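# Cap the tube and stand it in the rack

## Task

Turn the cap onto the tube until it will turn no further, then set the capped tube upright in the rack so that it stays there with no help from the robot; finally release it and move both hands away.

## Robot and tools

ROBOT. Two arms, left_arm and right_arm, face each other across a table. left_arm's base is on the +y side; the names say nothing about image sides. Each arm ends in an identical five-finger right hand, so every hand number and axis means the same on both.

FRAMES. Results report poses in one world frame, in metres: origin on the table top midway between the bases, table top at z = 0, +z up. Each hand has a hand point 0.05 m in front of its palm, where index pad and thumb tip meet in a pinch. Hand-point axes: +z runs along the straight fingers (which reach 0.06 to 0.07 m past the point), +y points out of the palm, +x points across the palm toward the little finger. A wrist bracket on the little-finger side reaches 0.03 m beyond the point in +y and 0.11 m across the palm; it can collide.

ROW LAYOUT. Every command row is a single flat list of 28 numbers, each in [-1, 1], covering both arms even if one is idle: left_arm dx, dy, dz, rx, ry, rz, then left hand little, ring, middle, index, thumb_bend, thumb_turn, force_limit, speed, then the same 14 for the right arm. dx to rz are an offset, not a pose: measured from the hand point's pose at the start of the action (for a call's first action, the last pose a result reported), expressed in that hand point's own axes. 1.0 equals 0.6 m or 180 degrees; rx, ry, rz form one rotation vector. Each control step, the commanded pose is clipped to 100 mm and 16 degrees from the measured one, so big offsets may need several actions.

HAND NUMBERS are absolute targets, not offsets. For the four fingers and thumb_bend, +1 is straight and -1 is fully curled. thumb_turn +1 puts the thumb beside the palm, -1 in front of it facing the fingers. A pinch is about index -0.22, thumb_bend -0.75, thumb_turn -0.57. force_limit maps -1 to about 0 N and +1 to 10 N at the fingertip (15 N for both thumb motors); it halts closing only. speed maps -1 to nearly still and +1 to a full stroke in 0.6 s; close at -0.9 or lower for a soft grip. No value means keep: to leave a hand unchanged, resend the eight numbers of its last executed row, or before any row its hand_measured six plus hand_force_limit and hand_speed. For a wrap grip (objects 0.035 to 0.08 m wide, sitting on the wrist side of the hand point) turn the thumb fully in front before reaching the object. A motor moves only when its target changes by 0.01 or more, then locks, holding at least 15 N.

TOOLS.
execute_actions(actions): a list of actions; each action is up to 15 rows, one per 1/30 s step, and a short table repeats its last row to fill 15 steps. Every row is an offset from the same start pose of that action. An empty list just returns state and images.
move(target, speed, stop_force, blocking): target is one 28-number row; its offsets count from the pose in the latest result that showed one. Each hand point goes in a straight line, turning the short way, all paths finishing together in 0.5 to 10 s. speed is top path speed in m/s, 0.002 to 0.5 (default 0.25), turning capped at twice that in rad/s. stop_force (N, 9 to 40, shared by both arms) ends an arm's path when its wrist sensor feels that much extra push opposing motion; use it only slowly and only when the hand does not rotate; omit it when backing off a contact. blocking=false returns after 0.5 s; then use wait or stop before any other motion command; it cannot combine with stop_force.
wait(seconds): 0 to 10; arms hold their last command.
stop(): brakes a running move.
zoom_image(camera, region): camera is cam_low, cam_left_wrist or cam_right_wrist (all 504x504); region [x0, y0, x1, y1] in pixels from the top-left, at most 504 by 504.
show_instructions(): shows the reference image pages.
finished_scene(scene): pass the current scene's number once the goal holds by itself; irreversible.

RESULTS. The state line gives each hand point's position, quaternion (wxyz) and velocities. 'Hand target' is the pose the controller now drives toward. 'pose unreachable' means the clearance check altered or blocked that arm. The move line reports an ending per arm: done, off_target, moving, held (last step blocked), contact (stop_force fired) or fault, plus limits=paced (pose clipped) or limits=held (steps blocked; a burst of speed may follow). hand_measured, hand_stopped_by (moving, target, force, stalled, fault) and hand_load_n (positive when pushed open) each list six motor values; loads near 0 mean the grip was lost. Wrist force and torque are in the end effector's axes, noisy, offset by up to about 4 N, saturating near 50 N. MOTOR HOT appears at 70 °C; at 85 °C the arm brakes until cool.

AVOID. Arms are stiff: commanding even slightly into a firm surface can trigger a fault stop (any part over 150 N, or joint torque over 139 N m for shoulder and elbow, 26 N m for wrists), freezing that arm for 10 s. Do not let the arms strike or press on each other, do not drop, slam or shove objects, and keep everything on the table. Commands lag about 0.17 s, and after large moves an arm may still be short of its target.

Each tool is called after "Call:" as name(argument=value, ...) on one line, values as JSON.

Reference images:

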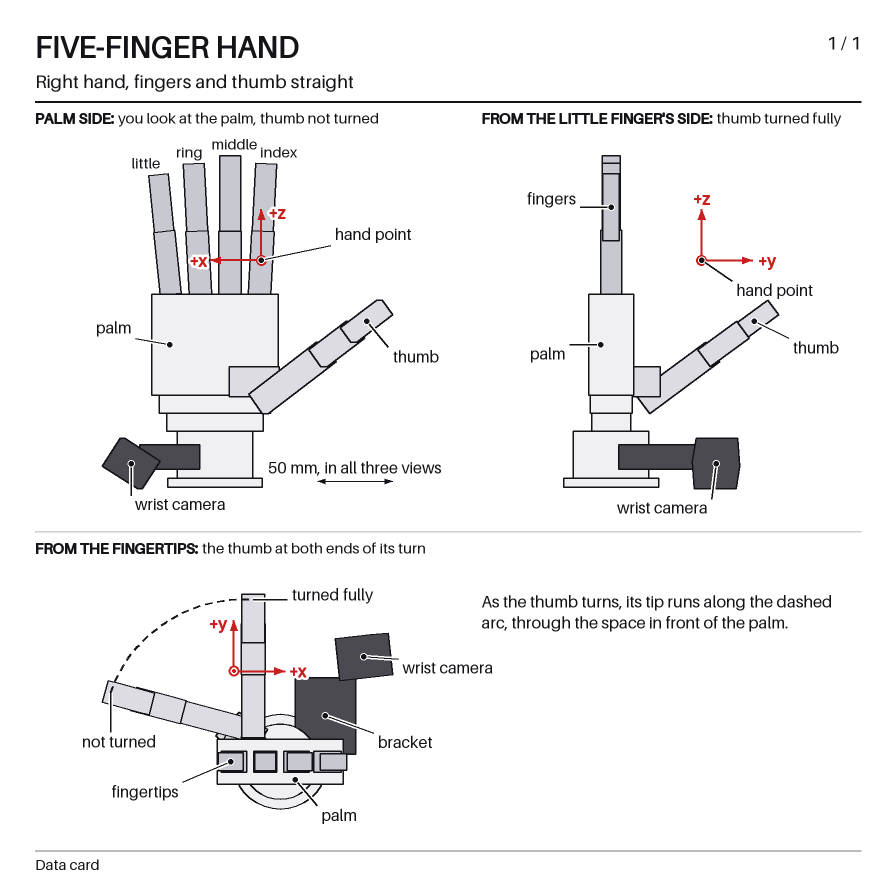

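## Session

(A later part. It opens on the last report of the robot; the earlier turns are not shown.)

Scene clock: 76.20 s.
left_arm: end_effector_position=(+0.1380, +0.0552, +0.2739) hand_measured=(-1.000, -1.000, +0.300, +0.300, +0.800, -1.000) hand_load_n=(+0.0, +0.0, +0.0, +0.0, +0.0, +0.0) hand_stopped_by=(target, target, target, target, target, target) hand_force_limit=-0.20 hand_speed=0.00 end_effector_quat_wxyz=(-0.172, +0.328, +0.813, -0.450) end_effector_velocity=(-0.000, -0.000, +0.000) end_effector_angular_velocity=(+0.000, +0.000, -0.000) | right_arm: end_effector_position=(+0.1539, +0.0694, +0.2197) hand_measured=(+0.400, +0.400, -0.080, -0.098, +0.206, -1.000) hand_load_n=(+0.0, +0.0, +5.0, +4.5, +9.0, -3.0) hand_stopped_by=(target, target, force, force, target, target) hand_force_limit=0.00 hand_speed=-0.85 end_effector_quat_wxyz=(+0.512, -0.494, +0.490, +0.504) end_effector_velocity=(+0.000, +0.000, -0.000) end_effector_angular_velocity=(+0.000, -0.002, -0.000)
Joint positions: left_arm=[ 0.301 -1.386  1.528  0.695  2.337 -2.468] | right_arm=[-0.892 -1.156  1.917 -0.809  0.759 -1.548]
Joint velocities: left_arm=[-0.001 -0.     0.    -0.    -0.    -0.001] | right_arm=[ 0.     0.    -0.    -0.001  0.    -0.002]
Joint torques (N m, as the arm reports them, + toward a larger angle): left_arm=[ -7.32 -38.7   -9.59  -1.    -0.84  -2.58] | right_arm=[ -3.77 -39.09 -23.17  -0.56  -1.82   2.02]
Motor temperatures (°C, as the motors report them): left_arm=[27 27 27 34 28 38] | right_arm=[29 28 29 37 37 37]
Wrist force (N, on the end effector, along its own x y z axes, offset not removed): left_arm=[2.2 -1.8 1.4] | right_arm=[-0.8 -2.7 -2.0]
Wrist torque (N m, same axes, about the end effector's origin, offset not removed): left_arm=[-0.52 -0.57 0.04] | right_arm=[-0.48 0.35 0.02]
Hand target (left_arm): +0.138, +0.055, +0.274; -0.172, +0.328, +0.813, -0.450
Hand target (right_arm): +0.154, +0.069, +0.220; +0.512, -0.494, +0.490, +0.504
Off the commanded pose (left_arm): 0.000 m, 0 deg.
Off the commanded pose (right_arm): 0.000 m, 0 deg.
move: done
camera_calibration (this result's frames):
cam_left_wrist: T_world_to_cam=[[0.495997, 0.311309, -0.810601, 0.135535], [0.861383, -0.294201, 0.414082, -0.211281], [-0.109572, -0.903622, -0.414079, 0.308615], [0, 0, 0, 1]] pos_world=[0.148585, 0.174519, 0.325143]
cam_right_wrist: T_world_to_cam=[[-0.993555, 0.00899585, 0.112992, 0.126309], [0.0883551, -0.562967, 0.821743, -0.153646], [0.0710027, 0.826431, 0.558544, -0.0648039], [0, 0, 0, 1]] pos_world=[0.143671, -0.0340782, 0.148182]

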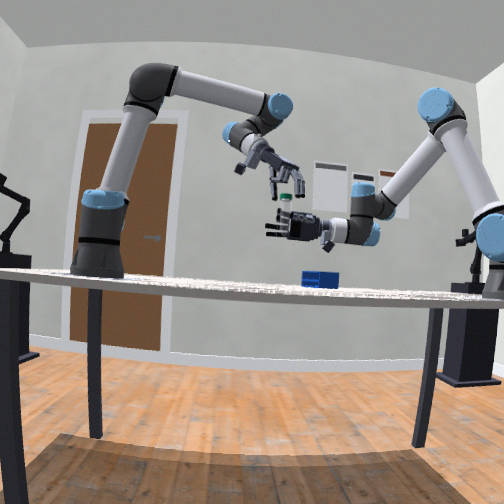

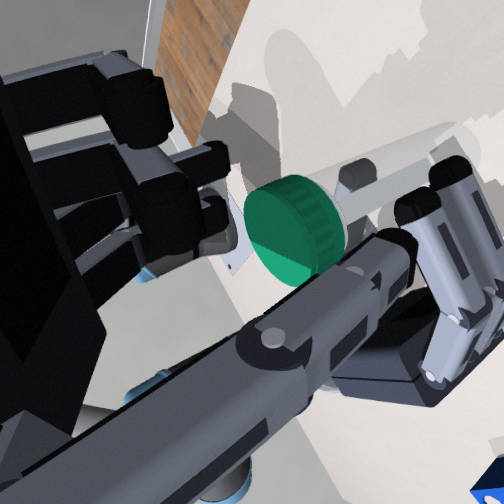

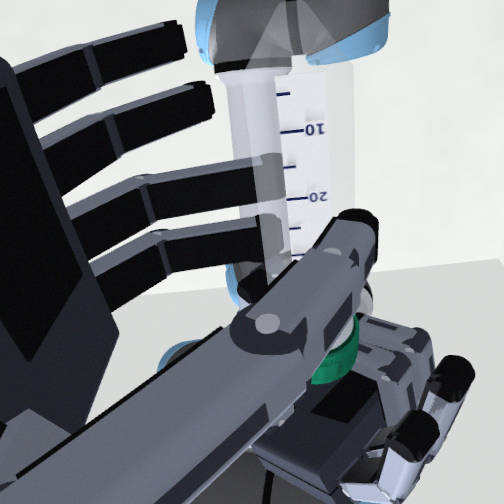

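Call:
move(target=[-0.006,0.013,-0.0233,-0.006,-0.4225,-0.2675,-1,-1,0.3,0.3,0.8,-1,-0.2,0,0,0,0,0,0,0,0.4,0.4,-0.4,-0.4,0.2,-1,0,-0.85], speed=0.3)

Call:
execute_actions(actions=[[[0,0,0,0,0,0,-1,-1,0,0,0.3,-1,0,0,0,0,0,0,0,0,0.4,0.4,-0.4,-0.4,0.2,-1,0,-0.85]],[[0,0,0,0,0,0,-1,-1,-0.4,-0.4,0.3,-1,-0.2,-0.85,0,0,0,0,0,0,0.4,0.4,-0.4,-0.4,0.2,-1,0,-0.85]]])

Call:
move(target=[0.0142,-0.001,0.0026,0.003,0.211,0.134,-1,-1,-0.4,-0.4,0.3,-1,-0.2,-0.85,0,0,0,0,0,0,0.4,0.4,-0.4,-0.4,0.2,-1,0,-0.85], speed=0.18)

Call:
move(target=[0.0142,-0.001,0.0026,0.003,0.211,0.134,-1,-1,-0.4,-0.4,0.3,-1,-0.2,-0.85,0,0,0,0,0,0,0.4,0.4,-0.4,-0.4,0.2,-1,0,-0.85], speed=0.18)

Call:
move(target=[0,0,0,0,0,0,-1,-1,0.3,0.3,0.8,-1,-0.2,0,0,0,0,0,0,0,0.4,0.4,-0.4,-0.4,0.2,-1,0,-0.85])

Call:
zoom_image(camera="cam_low", region=[255,180,325,250])

Scene clock: 80.00 s.
left_arm: end_effector_position=(+0.1511, +0.0641, +0.2740) hand_measured=(-1.000, -1.000, +0.300, +0.300, +0.800, -1.000) hand_load_n=(+0.0, +0.0, +0.0, +0.0, +0.0, +0.0) hand_stopped_by=(target, target, target, target, target, target) hand_force_limit=-0.20 hand_speed=0.00 end_effector_quat_wxyz=(-0.195, +0.344, -0.805, +0.442) end_effector_velocity=(+0.000, +0.000, -0.000) end_effector_angular_velocity=(+0.005, +0.002, +0.014) | right_arm: end_effector_position=(+0.1539, +0.0694, +0.2197) hand_measured=(+0.400, +0.400, -0.080, -0.098, +0.206, -1.000) hand_load_n=(+0.0, +0.0, +5.0, +4.5, +9.0, -3.0) hand_stopped_by=(target, target, force, force, target, target) hand_force_limit=0.00 hand_speed=-0.85 end_effector_quat_wxyz=(+0.512, -0.494, +0.490, +0.504) end_effector_velocity=(+0.000, +0.000, -0.000) end_effector_angular_velocity=(-0.000, +0.001, -0.001)
Joint positions: left_arm=[-0.315 -1.383  1.573  0.88   0.653 -4.099] | right_arm=[-0.892 -1.156  1.917 -0.809  0.759 -1.548]
Joint velocities: left_arm=[ 0.     0.01  -0.008  0.02  -0.003 -0.023] | right_arm=[ 0.     0.001  0.    -0.     0.002  0.001]
Joint torques (N m, as the arm reports them, + toward a larger angle): left_arm=[  4.87 -15.53 -30.92   3.93  -3.08  -2.74] | right_arm=[ -3.88 -38.33 -23.82  -0.53  -1.89   2.17]
Motor temperatures (°C, as the motors report them): left_arm=[27 27 27 34 28 38] | right_arm=[29 28 29 37 37 37]
Wrist force (N, on the end effector, along its own x y z axes, offset not removed): left_arm=[2.5 -1.4 1.1] | right_arm=[-2.6 1.1 0.9]
Wrist torque (N m, same axes, about the end effector's origin, offset not removed): left_arm=[-0.48 -0.59 0.07] | right_arm=[0.29 0.60 -0.28]
Hand target (left_arm): +0.151, +0.064, +0.274; +0.195, -0.344, +0.805, -0.442
Hand target (right_arm): +0.154, +0.069, +0.220; +0.512, -0.494, +0.490, +0.504
Off the commanded pose (left_arm): 0.001 m, 0 deg.
Off the commanded pose (right_arm): 0.000 m, 0 deg.
move: done
camera_calibration (this result's frames):
cam_left_wrist: T_world_to_cam=[[-0.312409, 0.491374, -0.81299, 0.237654], [0.296004, 0.863571, 0.408199, -0.207232], [0.902653, -0.113124, -0.415236, 0.114877], [0, 0, 0, 1]] pos_world=[0.0318926, 0.0751775, 0.325503]
cam_right_wrist: T_world_to_cam=[[-0.993555, 0.00899599, 0.112992, 0.126309], [0.088355, -0.562967, 0.821743, -0.153646], [0.0710028, 0.826431, 0.558544, -0.064804], [0, 0, 0, 1]] pos_world=[0.143671, -0.0340781, 0.148182]

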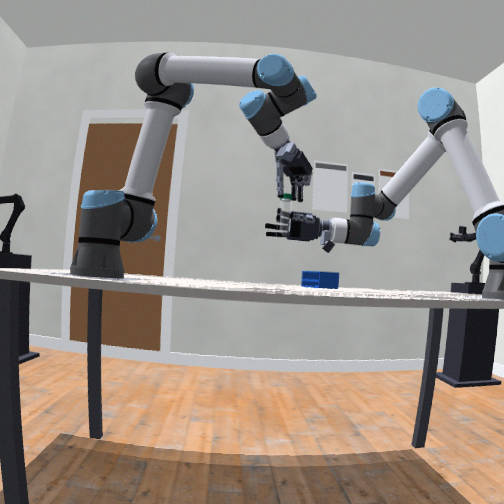

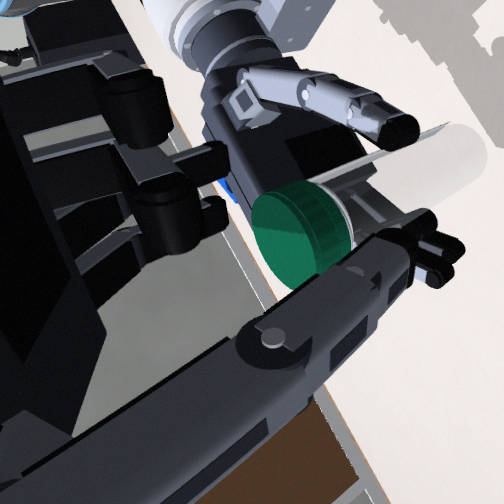

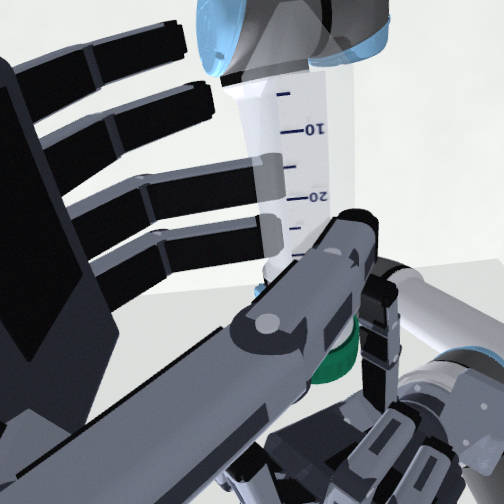

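Scene clock: 81.00 s.
left_arm: end_effector_position=(+0.1511, +0.0641, +0.2741) hand_measured=(-1.000, -1.000, -0.098, -0.098, +0.308, -1.000) hand_load_n=(+0.0, +0.0, +5.0, +5.0, +10.0, +0.5) hand_stopped_by=(target, target, force, force, force, target) hand_force_limit=-0.20 hand_speed=-0.85 end_effector_quat_wxyz=(-0.195, +0.344, -0.805, +0.442) end_effector_velocity=(+0.000, +0.000, +0.001) end_effector_angular_velocity=(-0.001, +0.001, -0.000) | right_arm: end_effector_position=(+0.1539, +0.0694, +0.2197) hand_measured=(+0.400, +0.400, -0.080, -0.098, +0.206, -1.000) hand_load_n=(+0.0, +0.0, +5.0, +4.0, +8.5, -2.5) hand_stopped_by=(target, target, force, force, target, target) hand_force_limit=0.00 hand_speed=-0.85 end_effector_quat_wxyz=(+0.512, -0.494, +0.490, +0.504) end_effector_velocity=(-0.000, -0.000, -0.000) end_effector_angular_velocity=(-0.002, +0.004, -0.000)
Joint positions: left_arm=[-0.315 -1.383  1.573  0.88   0.652 -4.099] | right_arm=[-0.892 -1.156  1.917 -0.809  0.759 -1.548]
Joint velocities: left_arm=[ 0.    -0.001 -0.     0.     0.     0.   ] | right_arm=[ 0.    -0.     0.     0.003  0.     0.003]
Joint torques (N m, as the arm reports them, + toward a larger angle): left_arm=[  3.99 -35.28 -13.31  -0.1    0.3    2.38] | right_arm=[ -4.31 -37.54 -23.42  -0.5   -1.96   2.16]
Motor temperatures (°C, as the motors report them): left_arm=[27 27 27 34 28 38] | right_arm=[29 28 29 37 37 37]
Wrist force (N, on the end effector, along its own x y z axes, offset not removed): left_arm=[2.1 -1.2 1.6] | right_arm=[4.6 0.2 -2.7]
Wrist torque (N m, same axes, about the end effector's origin, offset not removed): left_arm=[-0.46 -0.49 0.03] | right_arm=[0.38 -0.29 0.34]
Hand target (left_arm): +0.151, +0.064, +0.274; +0.195, -0.344, +0.805, -0.442
Hand target (right_arm): +0.154, +0.069, +0.220; +0.512, -0.494, +0.490, +0.504
Off the commanded pose (left_arm): 0.000 m, 0 deg.
Off the commanded pose (right_arm): 0.000 m, 0 deg.
camera_calibration (this result's frames):
cam_left_wrist: T_world_to_cam=[[-0.312382, 0.491298, -0.813046, 0.237701], [0.295907, 0.86362, 0.408167, -0.207208], [0.902694, -0.113081, -0.415158, 0.114841], [0, 0, 0, 1]] pos_world=[0.0319017, 0.0751527, 0.325514]
cam_right_wrist: T_world_to_cam=[[-0.993555, 0.00899571, 0.112992, 0.126309], [0.0883552, -0.562967, 0.821743, -0.153646], [0.0710026, 0.826431, 0.558544, -0.0648039], [0, 0, 0, 1]] pos_world=[0.143671, -0.0340781, 0.148182]

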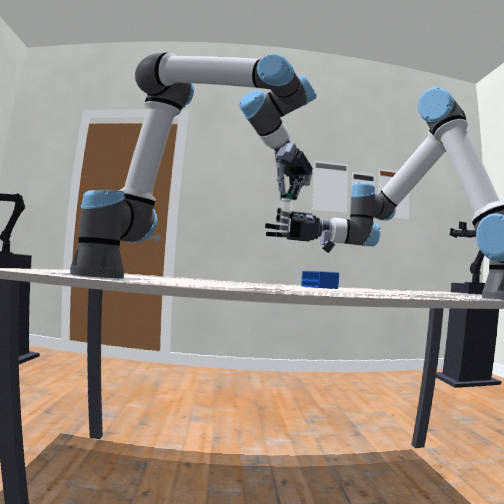

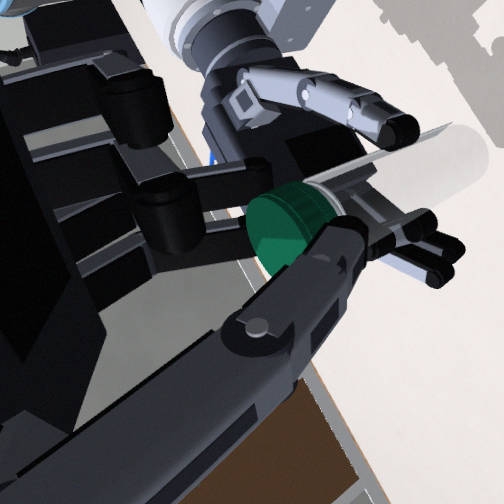

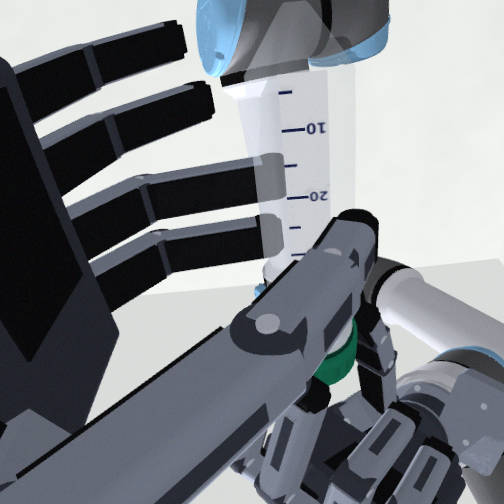

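Scene clock: 83.67 s.
left_arm: end_effector_position=(+0.1465, +0.0568, +0.2744) hand_measured=(-1.000, -1.000, -0.098, -0.098, +0.308, -1.000) hand_load_n=(+0.0, +0.0, +5.0, +5.0, +9.5, +0.0) hand_stopped_by=(target, target, force, force, force, target) hand_force_limit=-0.20 hand_speed=-0.85 end_effector_quat_wxyz=(-0.013, +0.008, -0.875, +0.483) end_effector_velocity=(-0.000, -0.000, -0.001) end_effector_angular_velocity=(+0.002, +0.002, -0.012) | right_arm: end_effector_position=(+0.1539, +0.0694, +0.2197) hand_measured=(+0.400, +0.400, -0.080, -0.098, +0.206, -1.000) hand_load_n=(+0.0, +0.0, +5.0, +5.0, +8.5, -1.0) hand_stopped_by=(target, target, force, force, target, target) hand_force_limit=0.00 hand_speed=-0.85 end_effector_quat_wxyz=(+0.512, -0.494, +0.490, +0.504) end_effector_velocity=(+0.000, +0.000, +0.000) end_effector_angular_velocity=(-0.000, +0.001, -0.001)
Joint positions: left_arm=[-0.064 -1.629  1.743  0.455  1.413 -3.225] | right_arm=[-0.892 -1.156  1.917 -0.809  0.759 -1.548]
Joint velocities: left_arm=[ 0.008  0.003 -0.002 -0.     0.017  0.009] | right_arm=[-0.    -0.    -0.     0.     0.001  0.   ]
Joint torques (N m, as the arm reports them, + toward a larger angle): left_arm=[ 11.09  -7.52 -32.74  -1.49   1.76   2.75] | right_arm=[ -4.08 -38.49 -24.14  -0.49  -1.97   2.15]
Motor temperatures (°C, as the motors report them): left_arm=[27 27 27 34 28 38] | right_arm=[29 28 29 37 37 37]
Wrist force (N, on the end effector, along its own x y z axes, offset not removed): left_arm=[2.3 -2.3 2.4] | right_arm=[1.8 -3.5 -2.2]
Wrist torque (N m, same axes, about the end effector's origin, offset not removed): left_arm=[-0.55 -0.34 -0.06] | right_arm=[-0.36 -0.06 -0.08]
Hand target (left_arm): +0.147, +0.057, +0.274; +0.012, -0.008, +0.875, -0.483
Hand target (right_arm): +0.154, +0.069, +0.220; +0.512, -0.494, +0.490, +0.504
Off the commanded pose (left_arm): 0.001 m, 0 deg.
Off the commanded pose (right_arm): 0.000 m, 0 deg.
move: done
camera_calibration (this result's frames):
cam_left_wrist: T_world_to_cam=[[0.129949, 0.567996, -0.812708, 0.170914], [0.817621, 0.402293, 0.411894, -0.250952], [0.560901, -0.718012, -0.412128, 0.201947], [0, 0, 0, 1]] pos_world=[0.0697007, 0.148878, 0.325497]
cam_right_wrist: T_world_to_cam=[[-0.993555, 0.00899607, 0.112992, 0.126309], [0.088355, -0.562967, 0.821743, -0.153646], [0.0710029, 0.826431, 0.558543, -0.0648039], [0, 0, 0, 1]] pos_world=[0.143671, -0.0340781, 0.148182]

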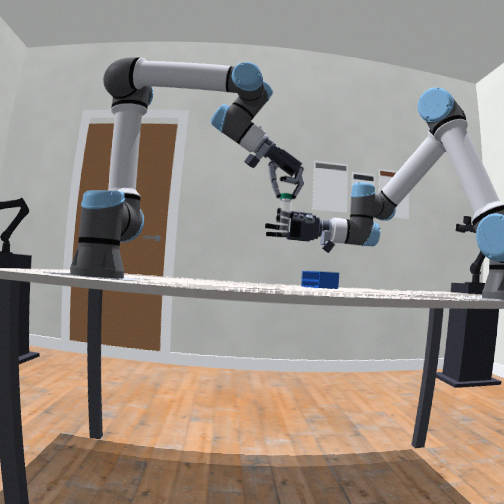

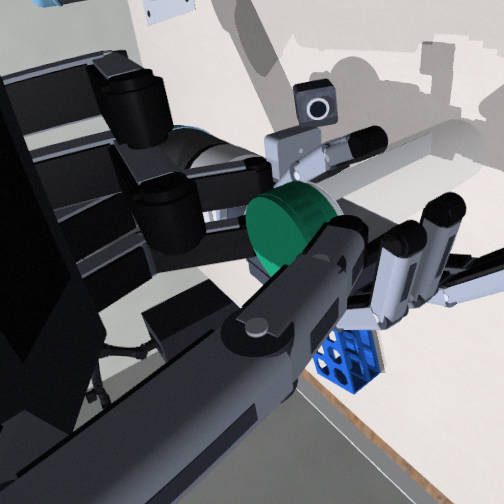

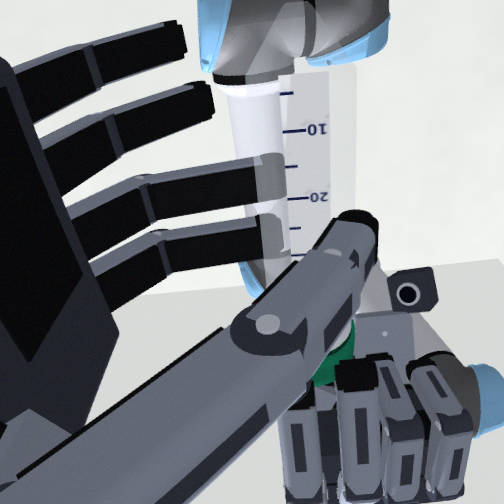

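Scene clock: 86.33 s.
left_arm: end_effector_position=(+0.1383, +0.0551, +0.2741) hand_measured=(-1.000, -1.000, -0.098, -0.098, +0.308, -1.000) hand_load_n=(+0.0, +0.0, +5.5, +5.5, +9.0, -0.5) hand_stopped_by=(target, target, force, force, force, target) hand_force_limit=-0.20 hand_speed=-0.85 end_effector_quat_wxyz=(-0.171, +0.328, +0.813, -0.451) end_effector_velocity=(-0.000, -0.000, +0.000) end_effector_angular_velocity=(+0.003, -0.001, -0.013) | right_arm: end_effector_position=(+0.1539, +0.0694, +0.2197) hand_measured=(+0.400, +0.400, -0.080, -0.098, +0.206, -1.000) hand_load_n=(+0.0, +0.0, +6.0, +6.0, +7.5, -1.0) hand_stopped_by=(target, target, force, force, target, target) hand_force_limit=0.00 hand_speed=-0.85 end_effector_quat_wxyz=(+0.512, -0.494, +0.490, +0.504) end_effector_velocity=(-0.000, -0.000, +0.001) end_effector_angular_velocity=(+0.001, +0.001, +0.001)
Joint positions: left_arm=[ 0.3   -1.388  1.529  0.694  2.334 -2.469] | right_arm=[-0.892 -1.156  1.917 -0.809  0.759 -1.548]
Joint velocities: left_arm=[ 0.003  0.009 -0.01   0.017  0.01   0.019] | right_arm=[ 0.    -0.001 -0.    -0.001 -0.001  0.002]
Joint torques (N m, as the arm reports them, + toward a larger angle): left_arm=[ 14.08 -13.22 -28.14   3.63   0.88   2.55] | right_arm=[ -4.3  -38.43 -23.99  -0.53  -1.88   2.1 ]
Motor temperatures (°C, as the motors report them): left_arm=[27 27 27 34 28 38] | right_arm=[29 28 29 37 37 37]
Wrist force (N, on the end effector, along its own x y z axes, offset not removed): left_arm=[1.1 -9.3 3.4] | right_arm=[3.2 -9.4 0.1]
Wrist torque (N m, same axes, about the end effector's origin, offset not removed): left_arm=[-0.41 -0.19 -0.23] | right_arm=[-0.13 0.91 -0.28]
Hand target (left_arm): +0.138, +0.055, +0.274; -0.171, +0.328, +0.813, -0.450
Hand target (right_arm): +0.154, +0.069, +0.220; +0.512, -0.494, +0.490, +0.504
Off the commanded pose (left_arm): 0.000 m, 0 deg.
Off the commanded pose (right_arm): 0.000 m, 0 deg.
move: done
camera_calibration (this result's frames):
cam_left_wrist: T_world_to_cam=[[0.497404, 0.311111, -0.809814, 0.135152], [0.860866, -0.292397, 0.416429, -0.212378], [-0.107231, -0.904275, -0.413264, 0.308154], [0, 0, 0, 1]] pos_world=[0.148648, 0.17451, 0.325238]
cam_right_wrist: T_world_to_cam=[[-0.993555, 0.00899603, 0.112992, 0.126309], [0.0883551, -0.562966, 0.821743, -0.153646], [0.0710029, 0.826431, 0.558543, -0.0648039], [0, 0, 0, 1]] pos_world=[0.143671, -0.0340781, 0.148182]

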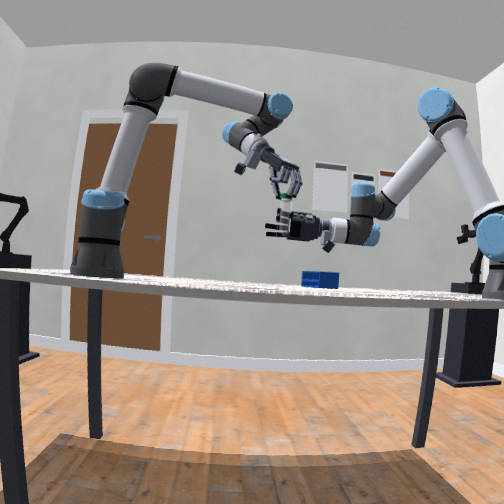

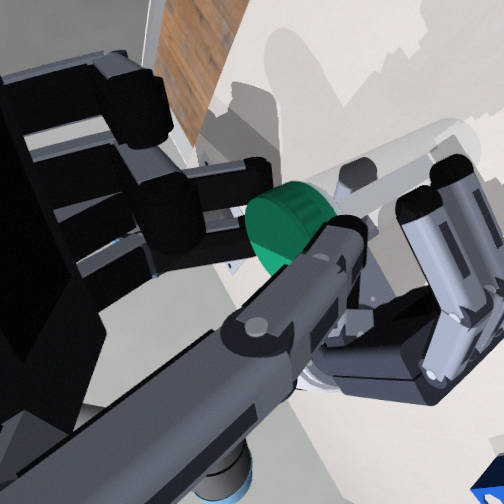

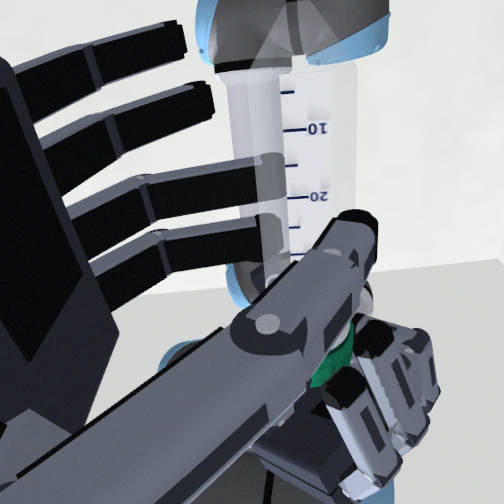

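Scene clock: 87.10 s.
left_arm: end_effector_position=(+0.1384, +0.0551, +0.2741) hand_measured=(-1.000, -1.000, +0.300, +0.300, +0.800, -1.000) hand_load_n=(+0.0, +0.0, +0.0, +0.0, +0.0, +0.0) hand_stopped_by=(target, target, target, target, target, target) hand_force_limit=-0.20 hand_speed=0.00 end_effector_quat_wxyz=(-0.171, +0.328, +0.813, -0.451) end_effector_velocity=(-0.000, +0.000, +0.000) end_effector_angular_velocity=(-0.000, +0.000, +0.000) | right_arm: end_effector_position=(+0.1539, +0.0694, +0.2197) hand_measured=(+0.400, +0.400, -0.080, -0.098, +0.206, -1.000) hand_load_n=(+0.0, +0.0, +5.0, +4.0, +8.5, -2.0) hand_stopped_by=(target, target, force, force, target, target) hand_force_limit=0.00 hand_speed=-0.85 end_effector_quat_wxyz=(+0.512, -0.494, +0.490, +0.504) end_effector_velocity=(-0.000, -0.000, -0.000) end_effector_angular_velocity=(-0.001, +0.001, +0.001)
Joint positions: left_arm=[ 0.3   -1.388  1.529  0.694  2.334 -2.469] | right_arm=[-0.892 -1.156  1.917 -0.809  0.759 -1.548]
Joint velocities: left_arm=[-0. -0.  0. -0.  0. -0.] | right_arm=[ 0.    -0.    -0.     0.001 -0.     0.   ]
Joint torques (N m, as the arm reports them, + toward a larger angle): left_arm=[ -9.83 -39.07  -9.18  -1.13  -1.07  -2.57] | right_arm=[ -3.91 -38.71 -24.08  -0.53  -1.81   2.09]
Motor temperatures (°C, as the motors report them): left_arm=[27 27 27 34 28 38] | right_arm=[29 28 29 37 37 37]
Wrist force (N, on the end effector, along its own x y z axes, offset not removed): left_arm=[0.4 -1.8 1.5] | right_arm=[0.4 -4.0 -4.4]
Wrist torque (N m, same axes, about the end effector's origin, offset not removed): left_arm=[-0.59 -0.33 -0.07] | right_arm=[-0.38 0.44 -0.12]
Hand target (left_arm): +0.138, +0.055, +0.274; -0.171, +0.328, +0.813, -0.451
Hand target (right_arm): +0.154, +0.069, +0.220; +0.512, -0.494, +0.490, +0.504
Off the commanded pose (left_arm): 0.000 m, 0 deg.
Off the commanded pose (right_arm): 0.000 m, 0 deg.
move: done
camera_calibration (this result's frames):
cam_left_wrist: T_world_to_cam=[[0.497357, 0.311188, -0.809813, 0.135109], [0.86091, -0.292272, 0.416427, -0.21245], [-0.107099, -0.904289, -0.413269, 0.308159], [0, 0, 0, 1]] pos_world=[0.148706, 0.174527, 0.325236]
cam_right_wrist: T_world_to_cam=[[-0.993555, 0.00899587, 0.112991, 0.126309], [0.088355, -0.562967, 0.821743, -0.153646], [0.0710027, 0.826431, 0.558544, -0.0648039], [0, 0, 0, 1]] pos_world=[0.143672, -0.0340781, 0.148182]

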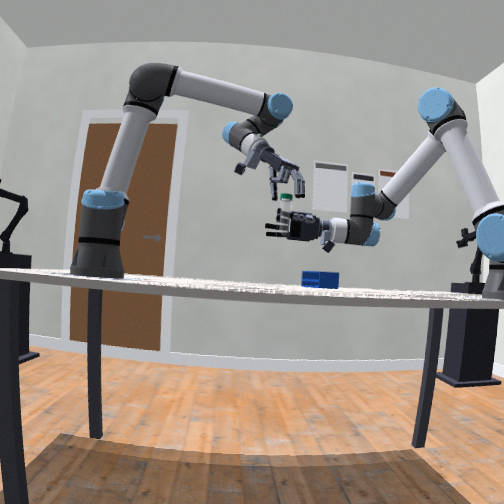

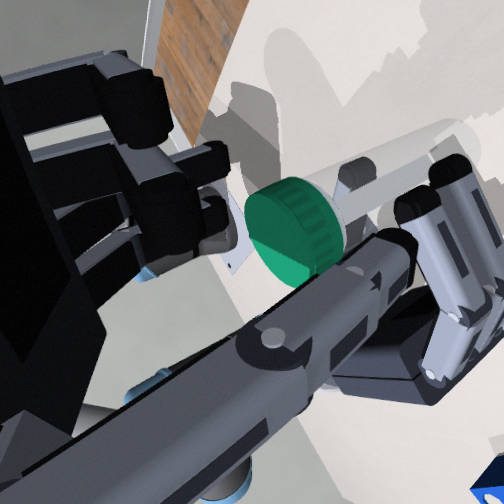

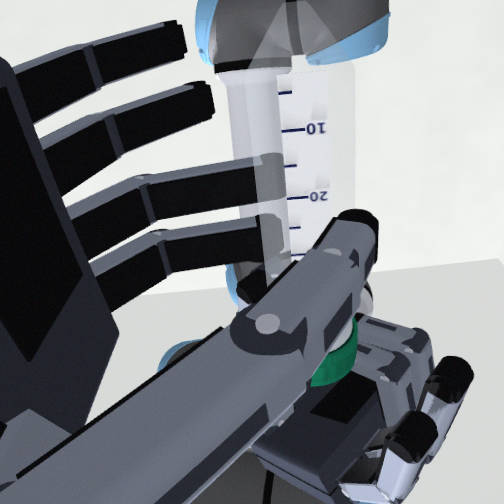

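Region (255, 180, 325, 250) of cam_low's 504x504 image, scaled by 7.200, with more detail than that image has.

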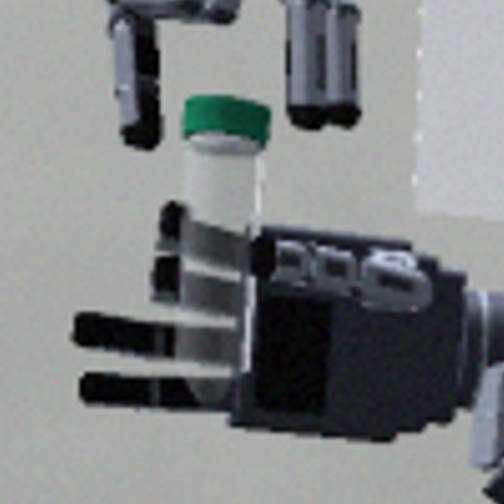

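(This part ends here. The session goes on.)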